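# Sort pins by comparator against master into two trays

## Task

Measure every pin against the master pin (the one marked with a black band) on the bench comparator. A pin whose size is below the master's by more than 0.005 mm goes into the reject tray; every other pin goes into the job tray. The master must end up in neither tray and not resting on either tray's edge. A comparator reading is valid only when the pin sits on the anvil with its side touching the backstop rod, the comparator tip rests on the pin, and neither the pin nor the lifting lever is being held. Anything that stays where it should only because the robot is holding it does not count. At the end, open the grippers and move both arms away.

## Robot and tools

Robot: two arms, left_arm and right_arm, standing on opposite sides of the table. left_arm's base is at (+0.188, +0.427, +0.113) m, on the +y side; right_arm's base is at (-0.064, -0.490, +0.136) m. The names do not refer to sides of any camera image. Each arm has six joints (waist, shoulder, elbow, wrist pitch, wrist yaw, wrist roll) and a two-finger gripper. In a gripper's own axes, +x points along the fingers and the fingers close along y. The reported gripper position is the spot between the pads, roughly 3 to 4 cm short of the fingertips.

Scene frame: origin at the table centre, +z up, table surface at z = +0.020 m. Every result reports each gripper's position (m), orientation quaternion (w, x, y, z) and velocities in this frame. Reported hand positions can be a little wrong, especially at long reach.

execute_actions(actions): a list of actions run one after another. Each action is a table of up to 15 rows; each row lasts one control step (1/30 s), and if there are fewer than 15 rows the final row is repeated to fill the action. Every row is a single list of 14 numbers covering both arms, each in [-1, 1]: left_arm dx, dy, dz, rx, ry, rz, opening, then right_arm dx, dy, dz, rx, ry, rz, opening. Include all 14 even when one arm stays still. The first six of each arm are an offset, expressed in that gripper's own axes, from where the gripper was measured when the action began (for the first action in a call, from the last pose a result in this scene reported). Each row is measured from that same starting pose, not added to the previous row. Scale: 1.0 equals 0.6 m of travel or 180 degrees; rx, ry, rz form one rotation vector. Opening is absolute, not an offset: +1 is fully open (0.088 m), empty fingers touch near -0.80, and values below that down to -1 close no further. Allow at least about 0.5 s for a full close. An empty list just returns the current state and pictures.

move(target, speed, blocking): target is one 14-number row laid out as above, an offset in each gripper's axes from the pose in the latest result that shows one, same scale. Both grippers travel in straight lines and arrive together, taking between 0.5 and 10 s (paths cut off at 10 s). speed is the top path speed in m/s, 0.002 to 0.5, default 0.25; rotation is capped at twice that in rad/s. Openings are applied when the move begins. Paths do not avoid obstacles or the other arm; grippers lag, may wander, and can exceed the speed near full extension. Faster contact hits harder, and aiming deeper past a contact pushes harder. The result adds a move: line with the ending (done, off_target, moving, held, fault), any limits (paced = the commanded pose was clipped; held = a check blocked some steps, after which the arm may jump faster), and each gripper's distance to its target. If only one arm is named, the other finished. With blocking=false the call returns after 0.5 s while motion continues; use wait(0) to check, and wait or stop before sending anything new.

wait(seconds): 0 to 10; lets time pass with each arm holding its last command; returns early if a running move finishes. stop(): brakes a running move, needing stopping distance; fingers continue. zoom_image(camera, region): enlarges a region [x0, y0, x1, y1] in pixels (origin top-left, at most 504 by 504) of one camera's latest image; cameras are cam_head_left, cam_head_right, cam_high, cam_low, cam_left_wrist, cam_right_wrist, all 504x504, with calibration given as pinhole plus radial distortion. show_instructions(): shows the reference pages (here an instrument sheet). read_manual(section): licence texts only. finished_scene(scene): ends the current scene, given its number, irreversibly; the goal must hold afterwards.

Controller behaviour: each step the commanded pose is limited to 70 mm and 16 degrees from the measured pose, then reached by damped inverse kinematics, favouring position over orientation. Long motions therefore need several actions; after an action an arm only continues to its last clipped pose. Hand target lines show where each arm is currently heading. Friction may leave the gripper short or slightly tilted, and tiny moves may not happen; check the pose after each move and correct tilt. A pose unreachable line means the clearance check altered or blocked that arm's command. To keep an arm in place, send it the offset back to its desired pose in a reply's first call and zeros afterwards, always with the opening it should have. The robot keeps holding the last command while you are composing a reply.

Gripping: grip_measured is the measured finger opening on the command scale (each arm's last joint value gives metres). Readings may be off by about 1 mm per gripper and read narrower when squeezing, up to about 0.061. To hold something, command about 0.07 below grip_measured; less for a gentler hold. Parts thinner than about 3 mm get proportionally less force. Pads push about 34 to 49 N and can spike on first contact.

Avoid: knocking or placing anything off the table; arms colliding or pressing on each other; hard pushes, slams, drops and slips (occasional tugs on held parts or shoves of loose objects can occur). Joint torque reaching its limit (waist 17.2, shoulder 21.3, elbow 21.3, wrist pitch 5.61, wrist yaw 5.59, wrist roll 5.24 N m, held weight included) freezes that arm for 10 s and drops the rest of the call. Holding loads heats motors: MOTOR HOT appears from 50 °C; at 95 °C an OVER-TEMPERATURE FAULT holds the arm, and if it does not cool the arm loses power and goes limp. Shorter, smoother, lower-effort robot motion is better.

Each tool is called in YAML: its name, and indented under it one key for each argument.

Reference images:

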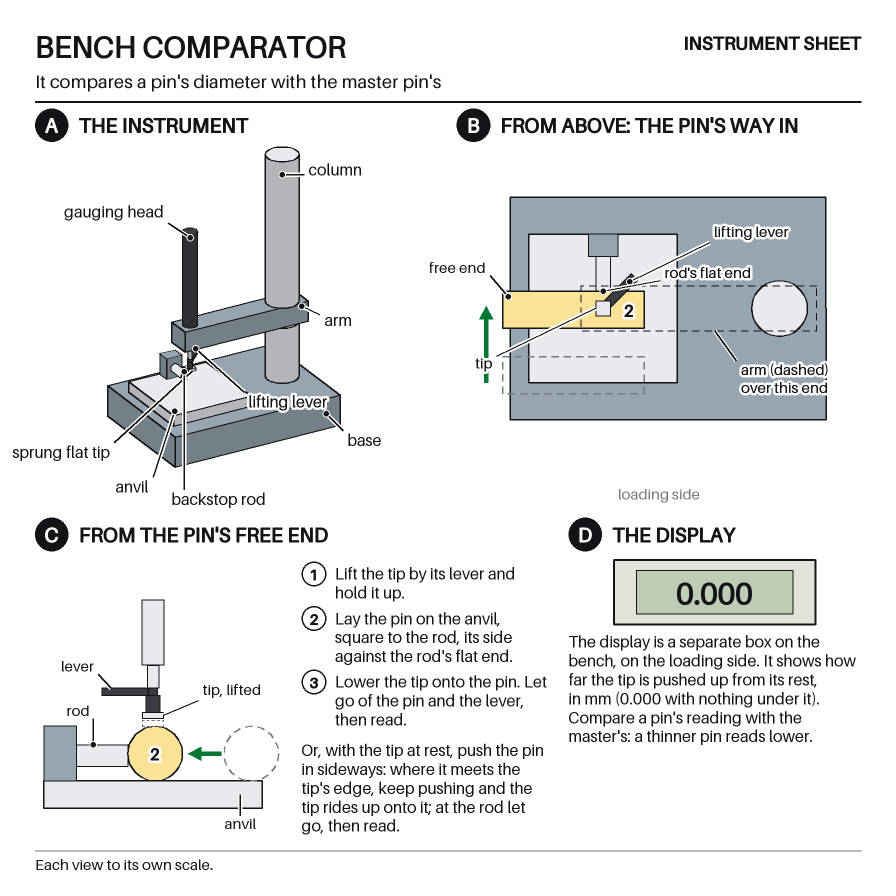

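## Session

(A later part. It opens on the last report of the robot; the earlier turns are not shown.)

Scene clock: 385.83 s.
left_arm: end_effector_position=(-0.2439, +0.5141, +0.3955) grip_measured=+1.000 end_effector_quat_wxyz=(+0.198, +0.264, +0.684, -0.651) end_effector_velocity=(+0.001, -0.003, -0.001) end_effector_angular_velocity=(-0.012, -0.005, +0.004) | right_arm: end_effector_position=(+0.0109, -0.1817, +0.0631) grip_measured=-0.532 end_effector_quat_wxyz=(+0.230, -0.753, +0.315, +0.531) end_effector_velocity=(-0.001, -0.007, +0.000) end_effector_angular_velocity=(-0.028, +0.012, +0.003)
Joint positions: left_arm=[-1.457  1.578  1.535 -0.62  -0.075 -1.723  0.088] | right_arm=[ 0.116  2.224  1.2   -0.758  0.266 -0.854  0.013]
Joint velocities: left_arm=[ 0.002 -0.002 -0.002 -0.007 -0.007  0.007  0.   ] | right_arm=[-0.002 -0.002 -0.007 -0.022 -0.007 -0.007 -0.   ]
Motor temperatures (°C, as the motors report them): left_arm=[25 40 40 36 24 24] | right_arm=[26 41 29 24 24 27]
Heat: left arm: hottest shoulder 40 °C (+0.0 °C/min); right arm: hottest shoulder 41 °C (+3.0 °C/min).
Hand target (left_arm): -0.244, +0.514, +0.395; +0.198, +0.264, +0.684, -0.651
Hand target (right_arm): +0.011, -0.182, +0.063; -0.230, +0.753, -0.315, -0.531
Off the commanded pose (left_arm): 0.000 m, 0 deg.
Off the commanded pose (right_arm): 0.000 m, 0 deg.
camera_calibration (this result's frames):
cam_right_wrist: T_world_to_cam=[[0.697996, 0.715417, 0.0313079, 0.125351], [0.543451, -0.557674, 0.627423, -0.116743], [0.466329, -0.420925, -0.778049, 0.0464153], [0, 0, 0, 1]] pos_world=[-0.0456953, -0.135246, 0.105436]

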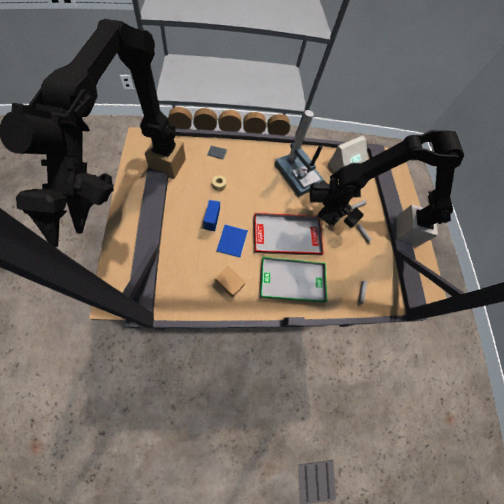

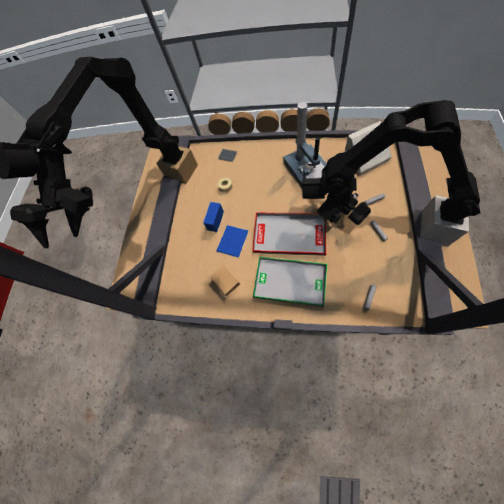

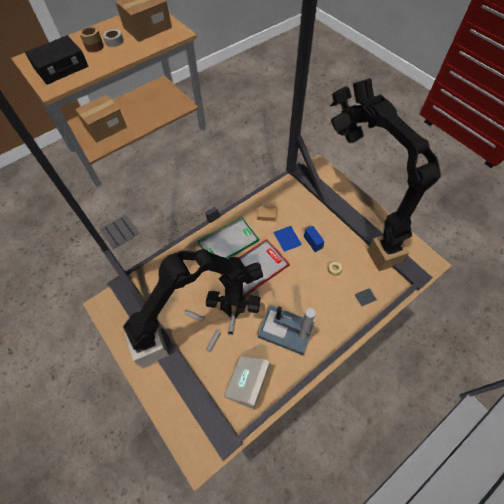

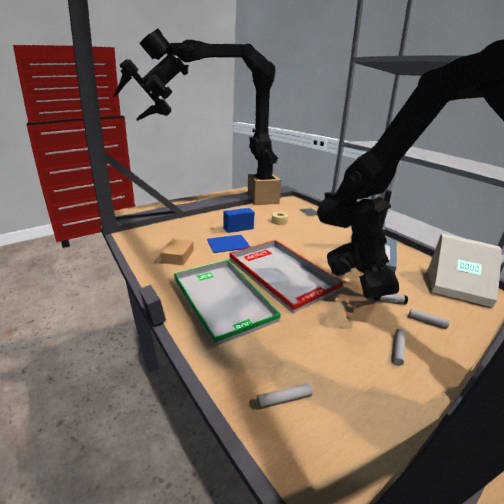

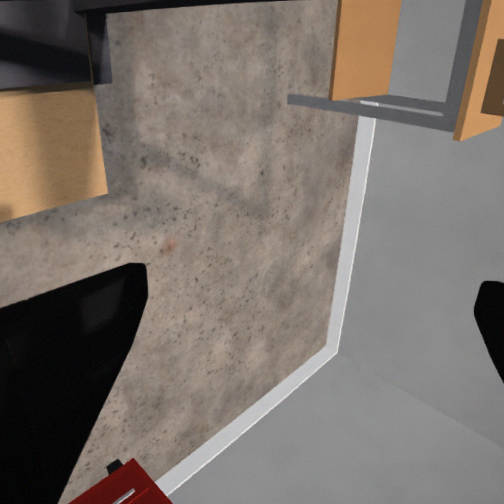

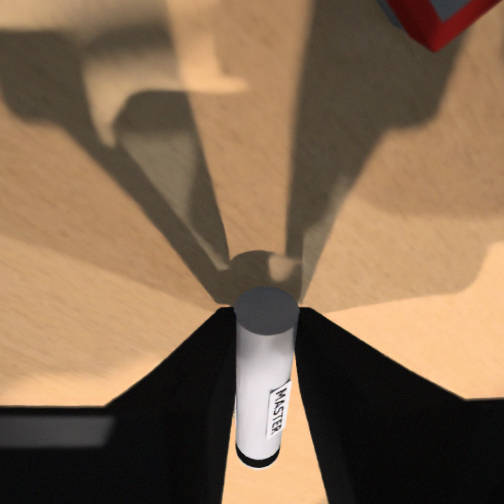

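move:
  target: [0,0,0,0,0,0,1, -0.0975,-0.0253,-0.059,-0.3983,0.0006,-0.1388,-0.62]
  speed: 0.3

Scene clock: 462.77 s.
left_arm: end_effector_position=(-0.2439, +0.5141, +0.3955) grip_measured=+1.000 end_effector_quat_wxyz=(+0.198, +0.264, +0.684, -0.651) end_effector_velocity=(-0.001, -0.002, +0.001) end_effector_angular_velocity=(+0.003, +0.007, +0.013) | right_arm: end_effector_position=(+0.0299, -0.1827, +0.1245) grip_measured=-0.532 end_effector_quat_wxyz=(+0.154, +0.789, +0.205, -0.559) end_effector_velocity=(-0.002, +0.002, +0.001) end_effector_angular_velocity=(+0.009, +0.016, +0.023)
Joint positions: left_arm=[-1.457  1.578  1.535 -0.62  -0.075 -1.723  0.088] | right_arm=[ 0.056  1.81   0.865 -0.417  0.264 -2.295  0.013]
Joint velocities: left_arm=[ 0.002 -0.002 -0.002  0.007 -0.007 -0.007  0.   ] | right_arm=[-0.002 -0.007 -0.002  0.007 -0.022 -0.022  0.   ]
Motor temperatures (°C, as the motors report them): left_arm=[25 41 41 36 24 24] | right_arm=[26 45 29 24 24 27]
Heat: left arm: hottest shoulder 41 °C (+0.0 °C/min); right arm: hottest shoulder 45 °C (+3.0 °C/min).
Hand target (left_arm): -0.244, +0.514, +0.395; +0.198, +0.264, +0.684, -0.651
Hand target (right_arm): +0.031, -0.182, +0.130; +0.149, +0.791, +0.211, -0.555
Off the commanded pose (left_arm): 0.000 m, 0 deg.
Off the commanded pose (right_arm): 0.006 m, 1 deg.
move: done
camera_calibration (this result's frames):
cam_right_wrist: T_world_to_cam=[[-0.519432, 0.854489, 0.0063036, 0.175777], [0.669324, 0.402265, 0.62465, 0.00582828], [0.531221, 0.328683, -0.780879, 0.220325], [0, 0, 0, 1]] pos_world=[-0.029638, -0.22496, 0.167298]

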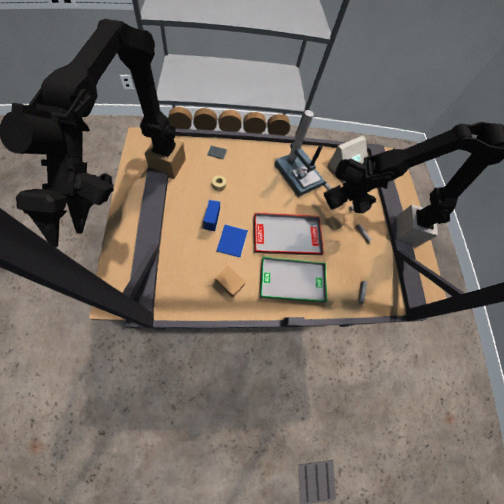

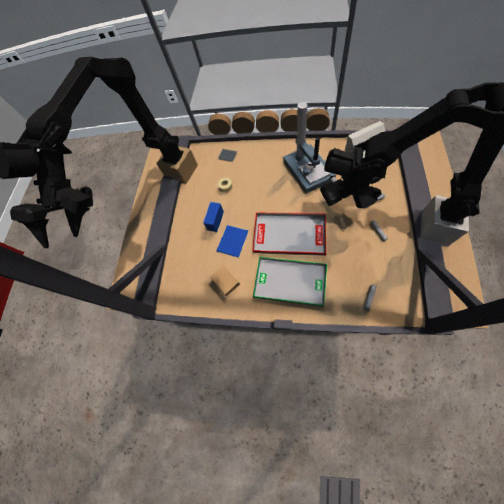

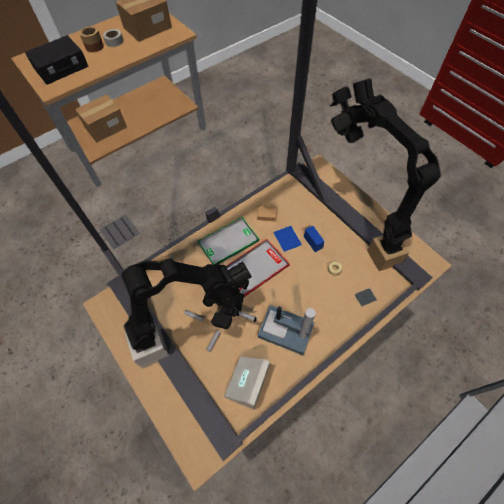

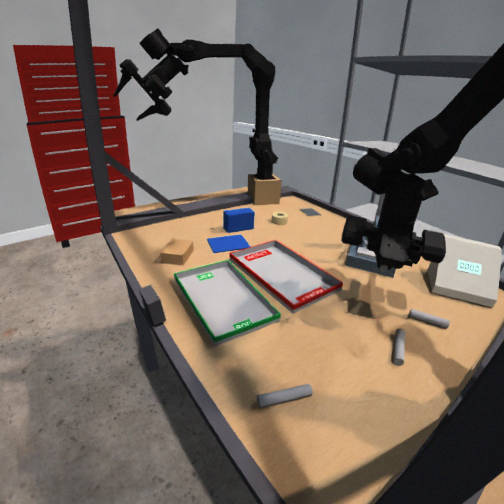

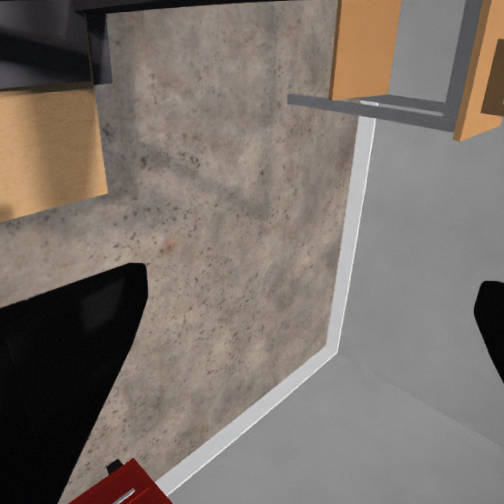

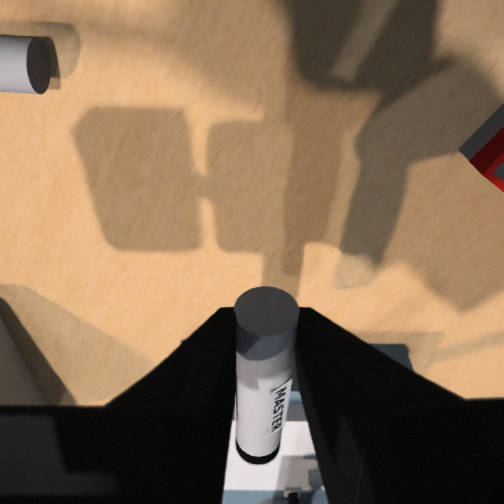

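move:
  target: [0,0,0,0,0,0,1, 0.048,0.0137,-0.1455,-0.0002,0.001,-0.0047,-0.62]
  speed: 0.15

Scene clock: 478.97 s.
left_arm: end_effector_position=(-0.2439, +0.5141, +0.3955) grip_measured=+1.000 end_effector_quat_wxyz=(+0.198, +0.264, +0.684, -0.651) end_effector_velocity=(+0.003, +0.004, -0.003) end_effector_angular_velocity=(-0.004, -0.012, -0.018) | right_arm: end_effector_position=(+0.1104, -0.1478, +0.1254) grip_measured=-0.532 end_effector_quat_wxyz=(+0.149, +0.787, +0.209, -0.561) end_effector_velocity=(+0.001, -0.002, -0.003) end_effector_angular_velocity=(-0.015, +0.016, -0.012)
Joint positions: left_arm=[-1.457  1.578  1.535 -0.62  -0.075 -1.723  0.088] | right_arm=[-0.163  1.972  1.096 -0.427  0.201 -2.512  0.013]
Joint velocities: left_arm=[-0.007 -0.002 -0.007 -0.007  0.007  0.007  0.   ] | right_arm=[-0.007  0.012  0.012 -0.022 -0.007  0.007 -0.   ]
Motor temperatures (°C, as the motors report them): left_arm=[25 41 41 36 24 24] | right_arm=[26 46 29 25 24 27]
Heat: left arm: hottest shoulder 41 °C (+0.0 °C/min); right arm: hottest shoulder 46 °C (+3.0 °C/min).
Hand target (left_arm): -0.244, +0.514, +0.395; +0.198, +0.264, +0.684, -0.651
Hand target (right_arm): +0.113, -0.144, +0.126; +0.149, +0.788, +0.211, -0.559
Off the commanded pose (left_arm): 0.000 m, 0 deg.
Off the commanded pose (right_arm): 0.005 m, 0 deg.
move: done
camera_calibration (this result's frames):
cam_right_wrist: T_world_to_cam=[[-0.520867, 0.85341, 0.0197093, 0.186156], [0.673777, 0.396835, 0.623336, -0.0637397], [0.524139, 0.337955, -0.781706, 0.168997], [0, 0, 0, 1]] pos_world=[0.0513314, -0.190687, 0.168168]

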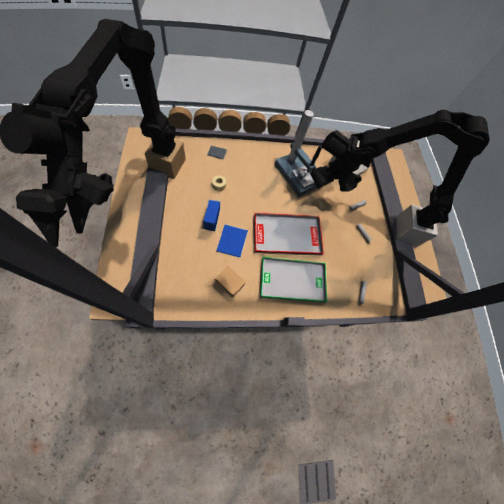

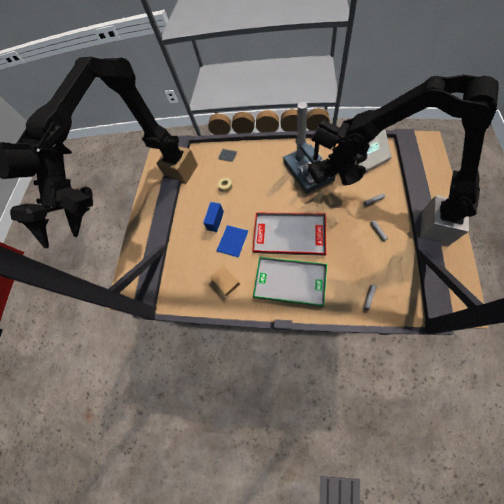

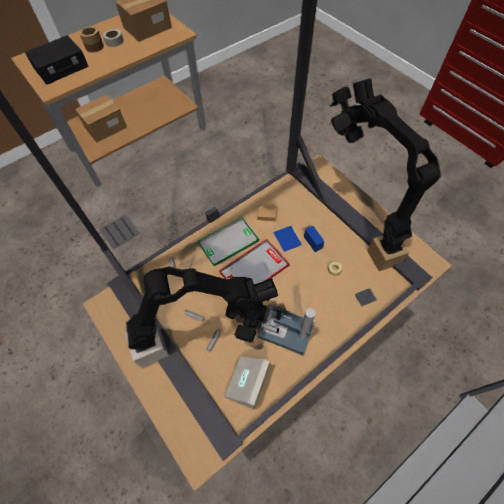

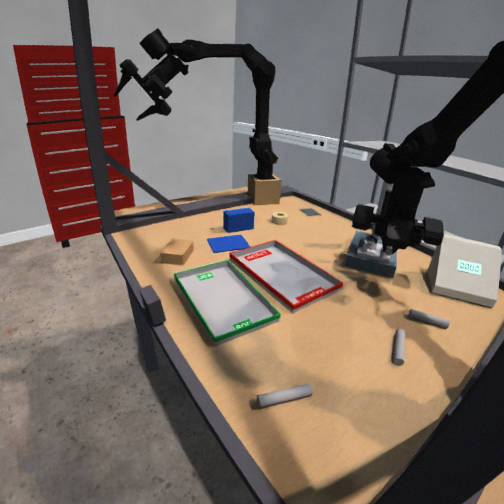

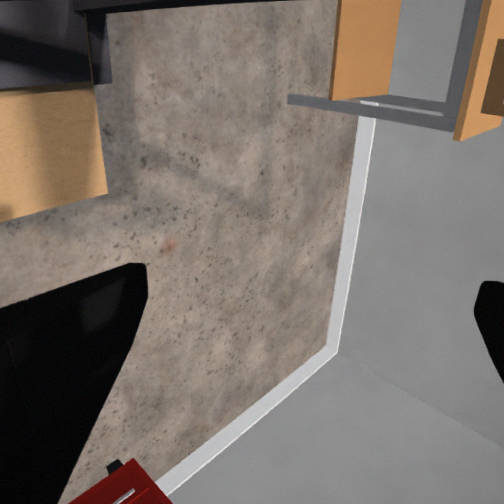

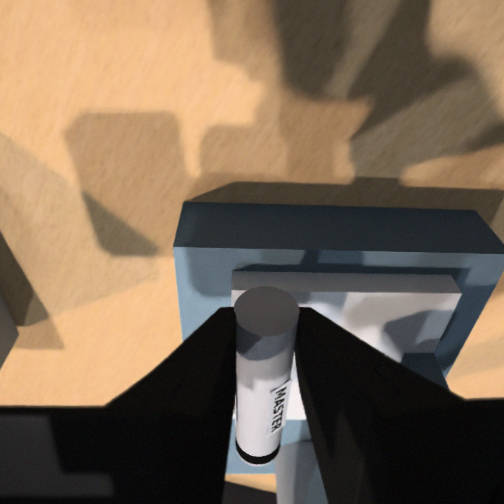

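move:
  target: [0,0,0,0,0,0,1, 0.0327,0,0.0025,0,0.0015,0,-0.62]
  speed: 0.03

Scene clock: 509.17 s.
left_arm: end_effector_position=(-0.2439, +0.5141, +0.3955) grip_measured=+1.000 end_effector_quat_wxyz=(+0.198, +0.264, +0.684, -0.651) end_effector_velocity=(+0.003, -0.001, -0.001) end_effector_angular_velocity=(-0.000, -0.007, +0.008) | right_arm: end_effector_position=(+0.1146, -0.1411, +0.1142) grip_measured=-0.532 end_effector_quat_wxyz=(+0.141, +0.791, +0.214, -0.555) end_effector_velocity=(-0.004, +0.001, -0.001) end_effector_angular_velocity=(+0.004, +0.024, +0.002)
Joint positions: left_arm=[-1.457  1.578  1.535 -0.62  -0.075 -1.723  0.088] | right_arm=[-0.167  2.011  1.093 -0.361  0.201 -2.514  0.013]
Joint velocities: left_arm=[-0.002 -0.007 -0.007 -0.007 -0.007 -0.007  0.   ] | right_arm=[ 0.002  0.002  0.002 -0.007 -0.022  0.007 -0.   ]
Motor temperatures (°C, as the motors report them): left_arm=[25 41 42 37 24 24] | right_arm=[26 45 32 25 24 27]
Heat: left arm: hottest elbow 42 °C (+1.0 °C/min); right arm: hottest shoulder 45 °C (+1.0 °C/min).
Hand target (left_arm): -0.244, +0.514, +0.395; +0.198, +0.264, +0.684, -0.651
Hand target (right_arm): +0.114, -0.145, +0.107; +0.149, +0.788, +0.210, -0.559
Off the commanded pose (left_arm): 0.000 m, 0 deg.
Off the commanded pose (right_arm): 0.009 m, 1 deg.
move: off_target (right_arm)
camera_calibration (this result's frames):
cam_right_wrist: T_world_to_cam=[[-0.519807, 0.853628, 0.0334642, 0.181132], [0.66853, 0.382081, 0.63803, -0.0654369], [0.531854, 0.354024, -0.769284, 0.155708], [0, 0, 0, 1]] pos_world=[0.055086, -0.184741, 0.155473]

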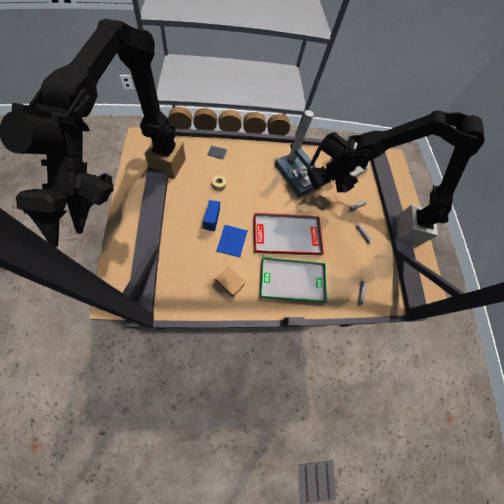

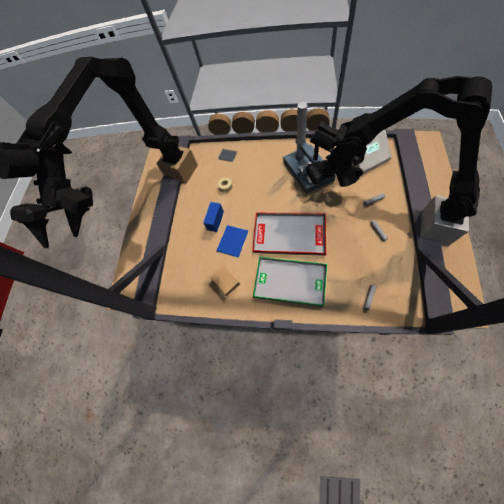

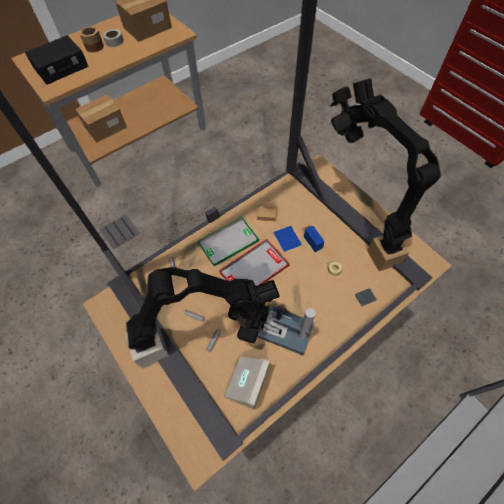

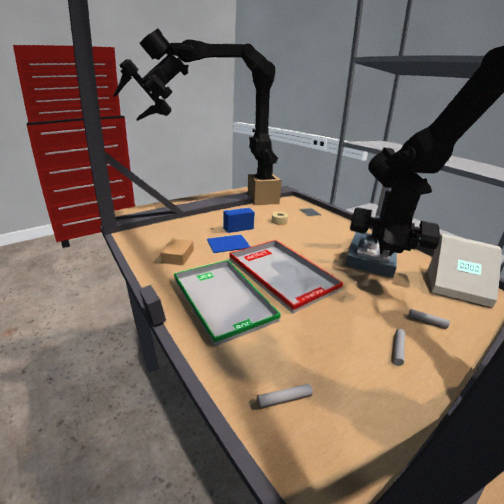

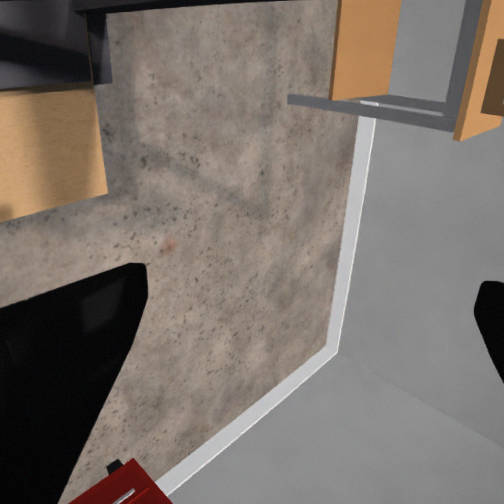

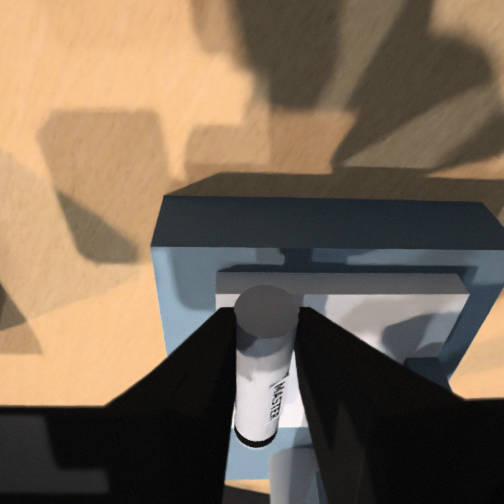

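zoom_image:
  camera: "cam_high"
  region: [220, 270, 320, 370]

zoom_image:
  camera: "cam_low"
  region: [335, 200, 435, 300]

zoom_image:
  camera: "cam_right_wrist"
  region: [180, 260, 380, 504]

Region (220, 270, 320, 370) of cam_high's 504x504 image, scaled by 5.040, with more detail than that image has.

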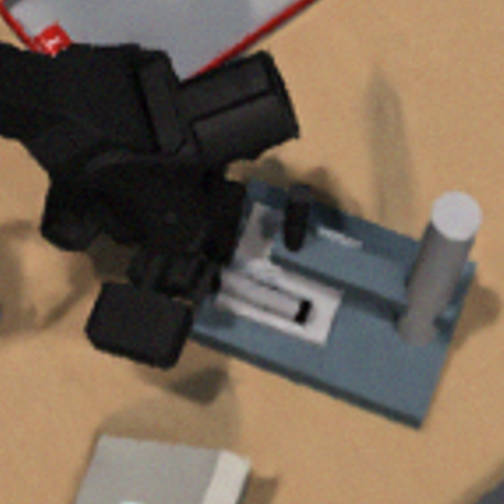

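Region (335, 200, 435, 300) of cam_low's 504x504 image, scaled by 5.040, with more detail than that image has.

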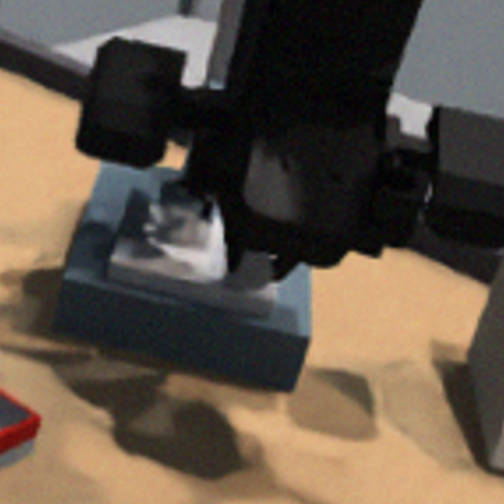

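Region (180, 260, 380, 504) of cam_right_wrist's 504x504 image, scaled by 2.066, with more detail than that image has; it fills the left 413 columns of this view, and the rest is white.

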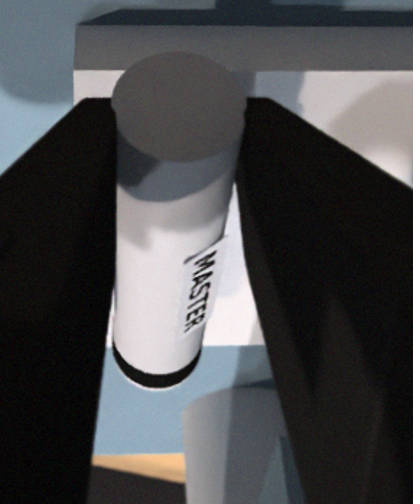

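move:
  target: [0,0,0,0,0,0,1, 0.016,0.005,0.0055,0,0.006,0,-0.54]
  speed: 0.02

Scene clock: 546.17 s.
left_arm: end_effector_position=(-0.2439, +0.5141, +0.3955) grip_measured=+1.000 end_effector_quat_wxyz=(+0.198, +0.264, +0.684, -0.651) end_effector_velocity=(-0.001, +0.002, -0.001) end_effector_angular_velocity=(+0.034, -0.002, +0.014) | right_arm: end_effector_position=(+0.1166, -0.1390, +0.1113) grip_measured=-0.530 end_effector_quat_wxyz=(+0.131, +0.799, +0.220, -0.544) end_effector_velocity=(+0.001, -0.003, -0.000) end_effector_angular_velocity=(+0.007, +0.007, -0.012)
Joint positions: left_arm=[-1.457  1.578  1.535 -0.62  -0.075 -1.723  0.088] | right_arm=[-0.167  2.012  1.067 -0.301  0.208 -2.514  0.013]
Joint velocities: left_arm=[-0.002  0.002 -0.002  0.007  0.007 -0.037  0.   ] | right_arm=[-0.007 -0.007 -0.012  0.007 -0.007  0.007 -0.   ]
Motor temperatures (°C, as the motors report them): left_arm=[25 41 42 37 24 24] | right_arm=[26 42 30 27 24 27]
Heat: left arm: hottest elbow 42 °C (+0.0 °C/min); right arm: hottest shoulder 42 °C (-3.0 °C/min).
Hand target (left_arm): -0.244, +0.514, +0.395; +0.198, +0.264, +0.684, -0.651
Hand target (right_arm): +0.116, -0.143, +0.104; +0.139, +0.797, +0.215, -0.547
Off the commanded pose (left_arm): 0.000 m, 0 deg.
Off the commanded pose (right_arm): 0.009 m, 1 deg.
move: off_target (right_arm)
camera_calibration (this result's frames):
cam_right_wrist: T_world_to_cam=[[-0.518811, 0.853537, 0.0480525, 0.178718], [0.656836, 0.362011, 0.661449, -0.0697903], [0.547176, 0.37473, -0.748449, 0.150523], [0, 0, 0, 1]] pos_world=[0.056199, -0.183683, 0.150234]

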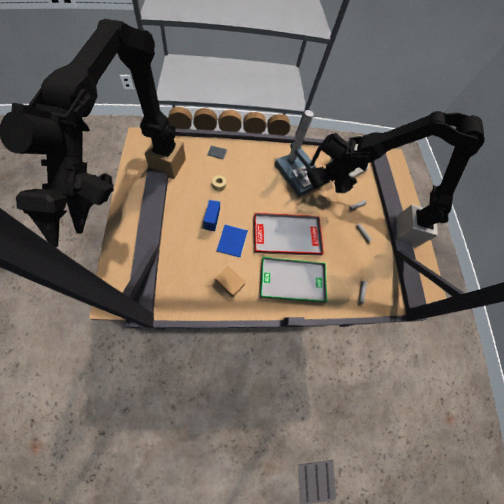

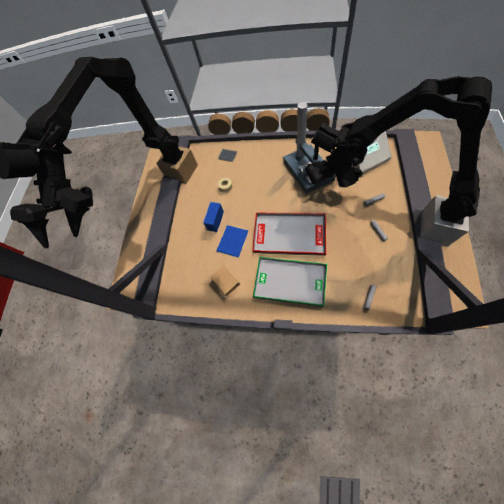

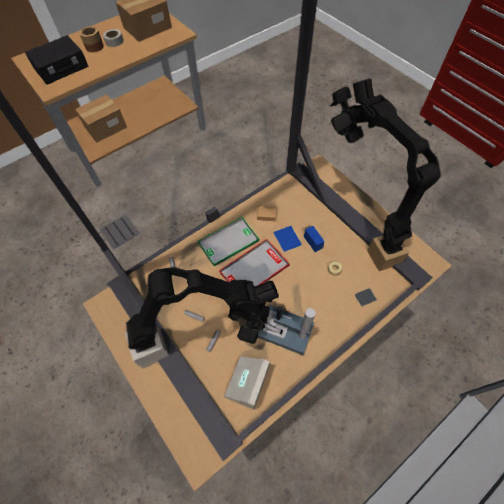

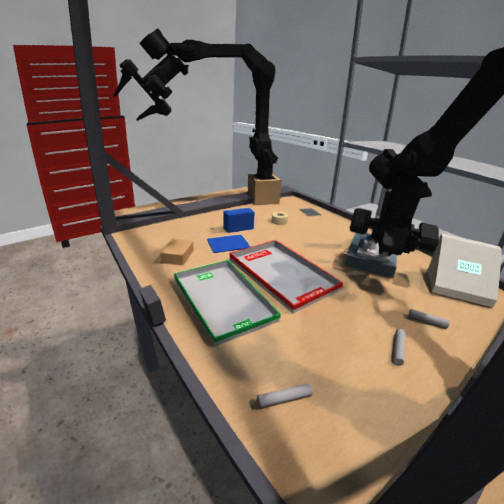

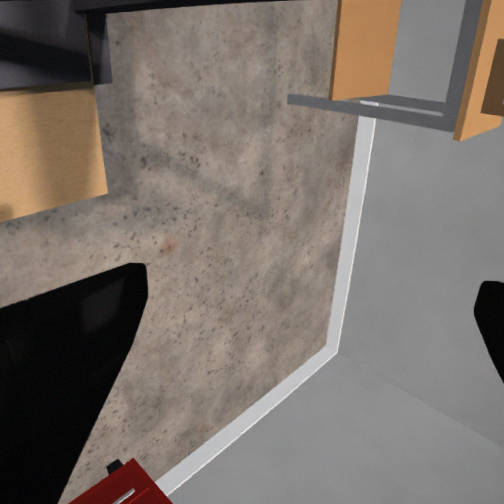

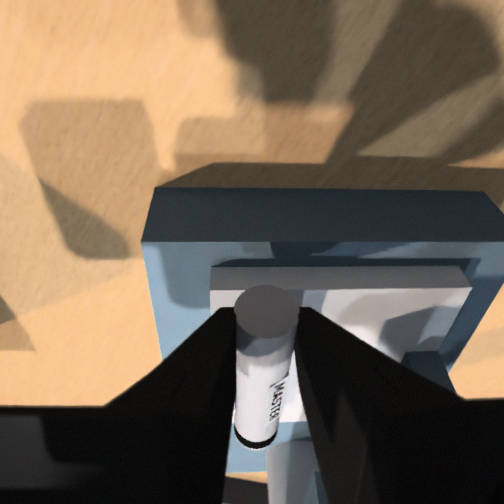

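execute_actions:
  actions:
    - [[0,0,0,0,0,0,1, 0,0,0,0,0,0,-0.54]]
    - [[0,0,0,0,0,0,1, 0,0,0,0,0,0,-0.36]]

Scene clock: 580.03 s.
left_arm: end_effector_position=(-0.2439, +0.5141, +0.3955) grip_measured=+1.000 end_effector_quat_wxyz=(+0.198, +0.264, +0.684, -0.651) end_effector_velocity=(-0.000, +0.000, +0.001) end_effector_angular_velocity=(+0.003, +0.007, +0.008) | right_arm: end_effector_position=(+0.1166, -0.1390, +0.1112) grip_measured=-0.364 end_effector_quat_wxyz=(+0.131, +0.799, +0.220, -0.544) end_effector_velocity=(+0.002, -0.000, +0.001) end_effector_angular_velocity=(+0.012, +0.005, -0.012)
Joint positions: left_arm=[-1.457  1.578  1.535 -0.62  -0.075 -1.723  0.088] | right_arm=[-0.167  2.012  1.065 -0.299  0.208 -2.514  0.021]
Joint velocities: left_arm=[-0.002 -0.002 -0.002  0.007 -0.007 -0.007  0.   ] | right_arm=[-0.007 -0.002 -0.002  0.007 -0.007  0.007  0.001]
Motor temperatures (°C, as the motors report them): left_arm=[25 42 42 37 24 24] | right_arm=[26 42 30 27 24 27]
Heat: left arm: hottest shoulder 42 °C (+0.0 °C/min); right arm: hottest shoulder 42 °C (-2.0 °C/min).
Hand target (left_arm): -0.244, +0.514, +0.395; +0.198, +0.264, +0.684, -0.651
Hand target (right_arm): +0.117, -0.139, +0.111; +0.131, +0.799, +0.220, -0.544
Off the commanded pose (left_arm): 0.000 m, 0 deg.
Off the commanded pose (right_arm): 0.000 m, 0 deg.
camera_calibration (this result's frames):
cam_right_wrist: T_world_to_cam=[[-0.518737, 0.853573, 0.0482071, 0.178771], [0.656464, 0.361558, 0.662066, -0.0697804], [0.547692, 0.375085, -0.747894, 0.150333], [0, 0, 0, 1]] pos_world=[0.0562071, -0.183752, 0.150014]

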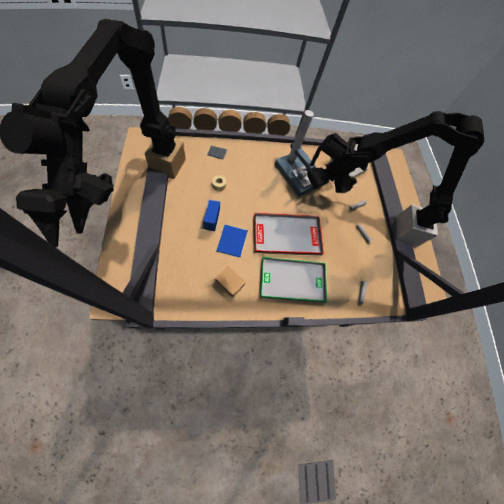

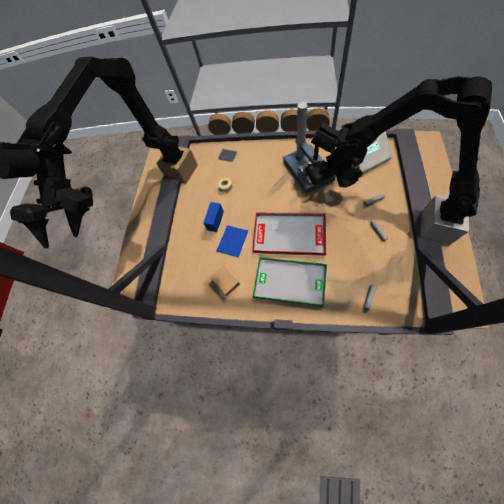

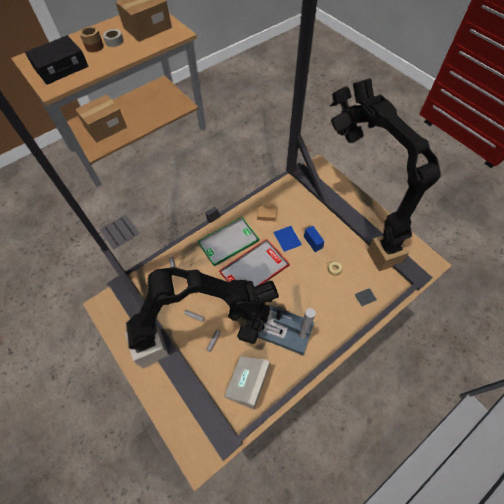

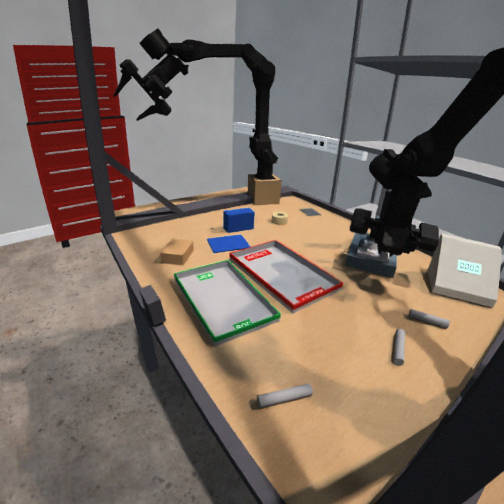

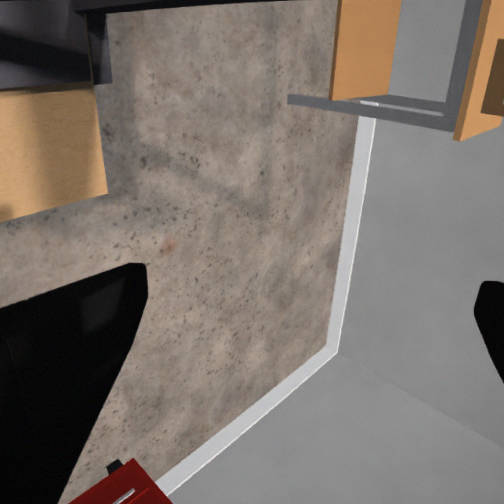

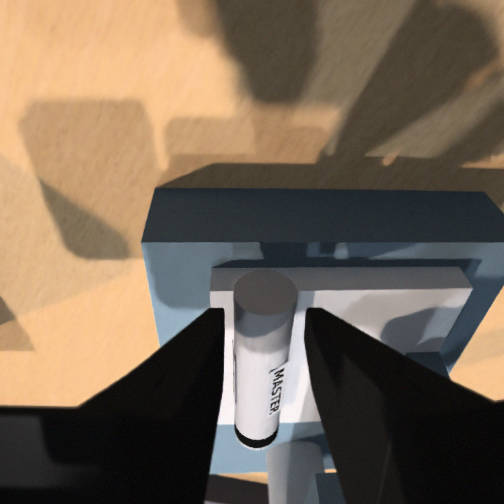

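move:
  target: [0,0,0,0,0,0,1, 0.0124,0.0004,0.005,-0.0053,-0.011,0.0082,-0.36]
  speed: 0.02

Scene clock: 607.27 s.
left_arm: end_effector_position=(-0.2439, +0.5141, +0.3955) grip_measured=+1.000 end_effector_quat_wxyz=(+0.198, +0.264, +0.684, -0.651) end_effector_velocity=(+0.001, -0.000, +0.001) end_effector_angular_velocity=(+0.012, -0.004, +0.017) | right_arm: end_effector_position=(+0.1159, -0.1408, +0.1057) grip_measured=-0.362 end_effector_quat_wxyz=(+0.144, +0.793, +0.211, -0.553) end_effector_velocity=(-0.000, -0.001, -0.001) end_effector_angular_velocity=(-0.006, +0.008, +0.007)
Joint positions: left_arm=[-1.457  1.578  1.535 -0.62  -0.075 -1.723  0.088] | right_arm=[-0.167  2.037  1.09  -0.336  0.208 -2.515  0.021]
Joint velocities: left_arm=[-0.002 -0.002  0.002 -0.007 -0.007 -0.022  0.   ] | right_arm=[-0.002  0.002  0.002 -0.007 -0.007 -0.007 -0.   ]
Motor temperatures (°C, as the motors report them): left_arm=[25 42 43 37 24 24] | right_arm=[26 44 30 27 24 27]
Heat: left arm: hottest elbow 43 °C (+1.0 °C/min); right arm: hottest shoulder 44 °C (+2.0 °C/min).
Hand target (left_arm): -0.244, +0.514, +0.395; +0.198, +0.264, +0.684, -0.651
Hand target (right_arm): +0.117, -0.139, +0.103; +0.149, +0.791, +0.212, -0.554
Off the commanded pose (left_arm): 0.000 m, 0 deg.
Off the commanded pose (right_arm): 0.003 m, 1 deg.
move: done
camera_calibration (this result's frames):
cam_right_wrist: T_world_to_cam=[[-0.518805, 0.85451, 0.0255639, 0.182684], [0.665721, 0.385063, 0.639173, -0.0603887], [0.536336, 0.348625, -0.768638, 0.147096], [0, 0, 0, 1]] pos_world=[0.0560866, -0.184133, 0.146992]

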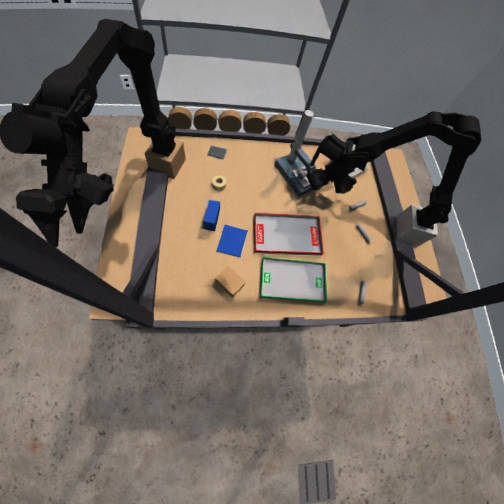

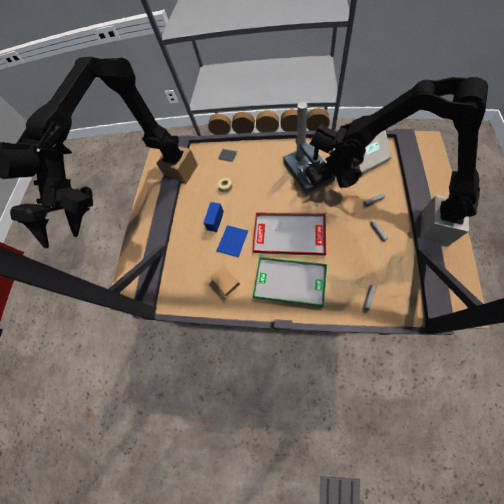

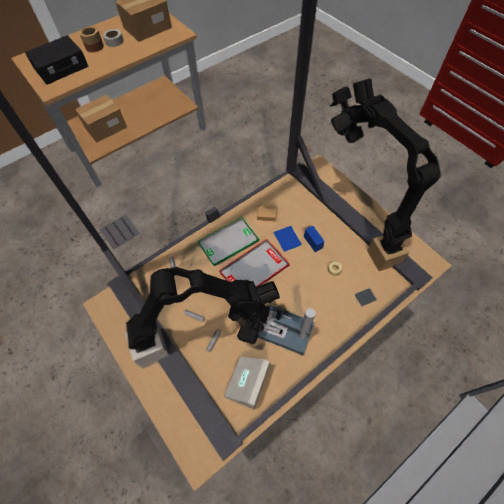

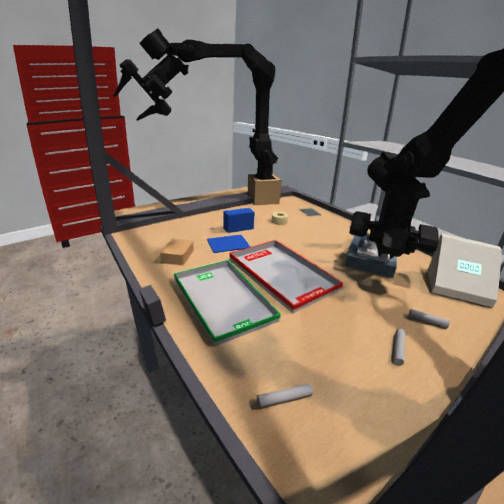

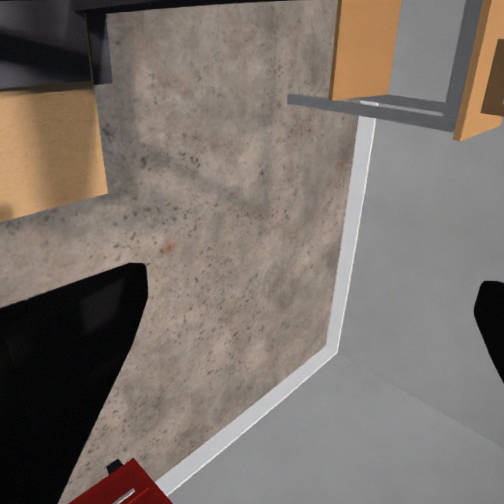

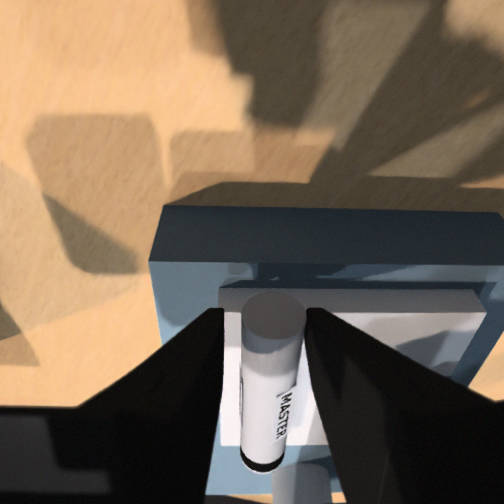

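execute_actions:
  actions:
    - [[0,0,0,0,0,0,1, 0,0,0,0,0,0,-0.62]]
    - [[0,0,0,0,0,0,1, 0,0,0,0,0,0,-0.62]]

Scene clock: 613.70 s.
left_arm: end_effector_position=(-0.2439, +0.5141, +0.3955) grip_measured=+1.000 end_effector_quat_wxyz=(+0.198, +0.264, +0.684, -0.651) end_effector_velocity=(-0.001, -0.002, +0.001) end_effector_angular_velocity=(+0.003, +0.007, +0.013) | right_arm: end_effector_position=(+0.1158, -0.1409, +0.1056) grip_measured=-0.534 end_effector_quat_wxyz=(+0.144, +0.792, +0.211, -0.554) end_effector_velocity=(-0.002, -0.005, -0.003) end_effector_angular_velocity=(-0.024, +0.016, +0.007)
Joint positions: left_arm=[-1.457  1.578  1.535 -0.62  -0.075 -1.723  0.088] | right_arm=[-0.167  2.037  1.091 -0.338  0.208 -2.515  0.013]
Joint velocities: left_arm=[ 0.002 -0.002 -0.002  0.007 -0.007 -0.007  0.   ] | right_arm=[-0.002  0.002 -0.002 -0.022 -0.007 -0.007 -0.   ]
Motor temperatures (°C, as the motors report them): left_arm=[25 42 43 37 24 24] | right_arm=[26 44 31 27 24 27]
Heat: left arm: hottest elbow 43 °C (+1.0 °C/min); right arm: hottest shoulder 44 °C (+2.0 °C/min).
Hand target (left_arm): -0.244, +0.514, +0.395; +0.198, +0.264, +0.684, -0.651
Hand target (right_arm): +0.116, -0.141, +0.106; +0.144, +0.792, +0.211, -0.554
Off the commanded pose (left_arm): 0.000 m, 0 deg.
Off the commanded pose (right_arm): 0.000 m, 0 deg.
camera_calibration (this result's frames):
cam_right_wrist: T_world_to_cam=[[-0.518794, 0.854537, 0.0248925, 0.182845], [0.666005, 0.385737, 0.638471, -0.0600894], [0.535995, 0.347813, -0.769244, 0.147074], [0, 0, 0, 1]] pos_world=[0.0560483, -0.184224, 0.146949]

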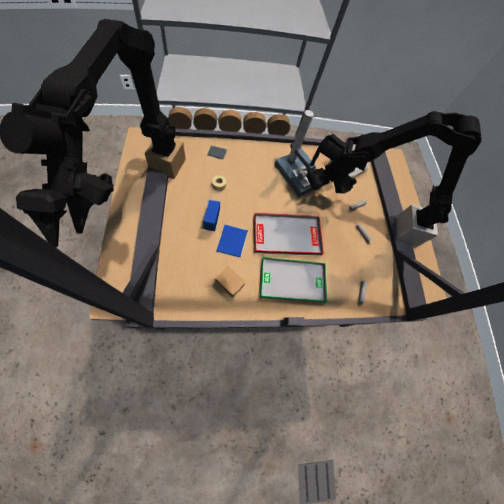

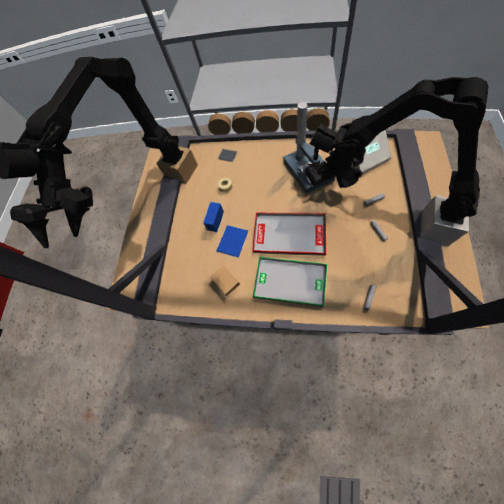

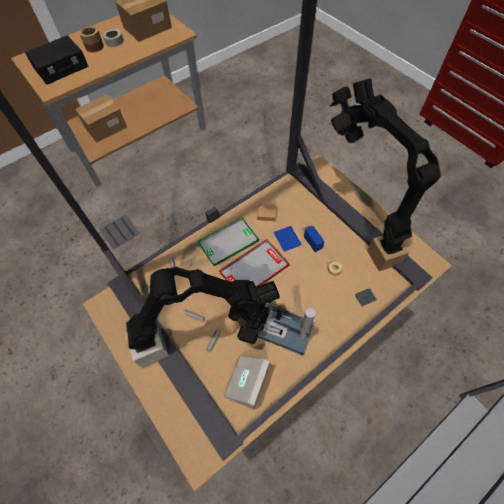

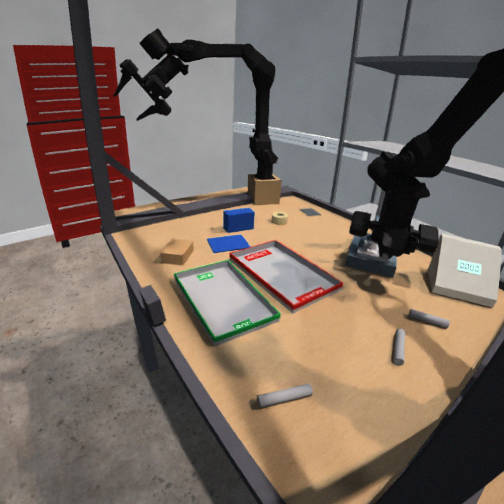

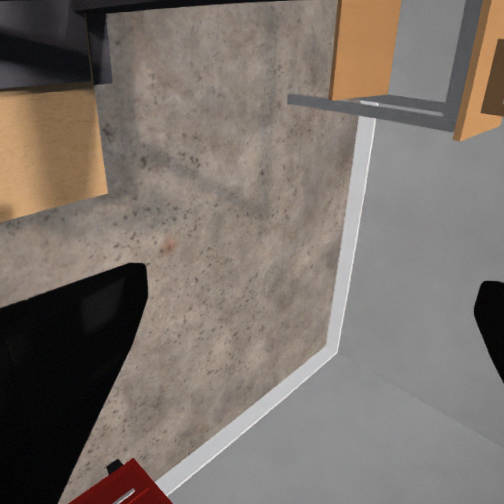

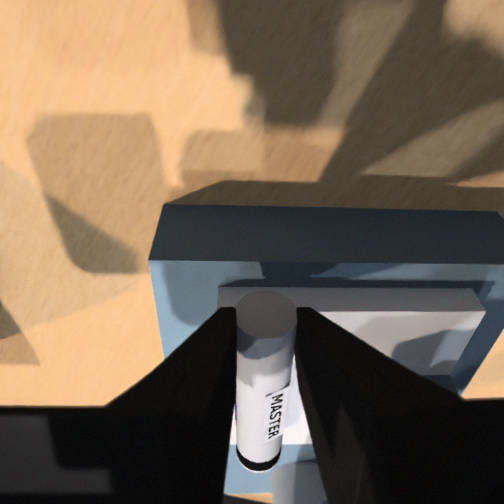

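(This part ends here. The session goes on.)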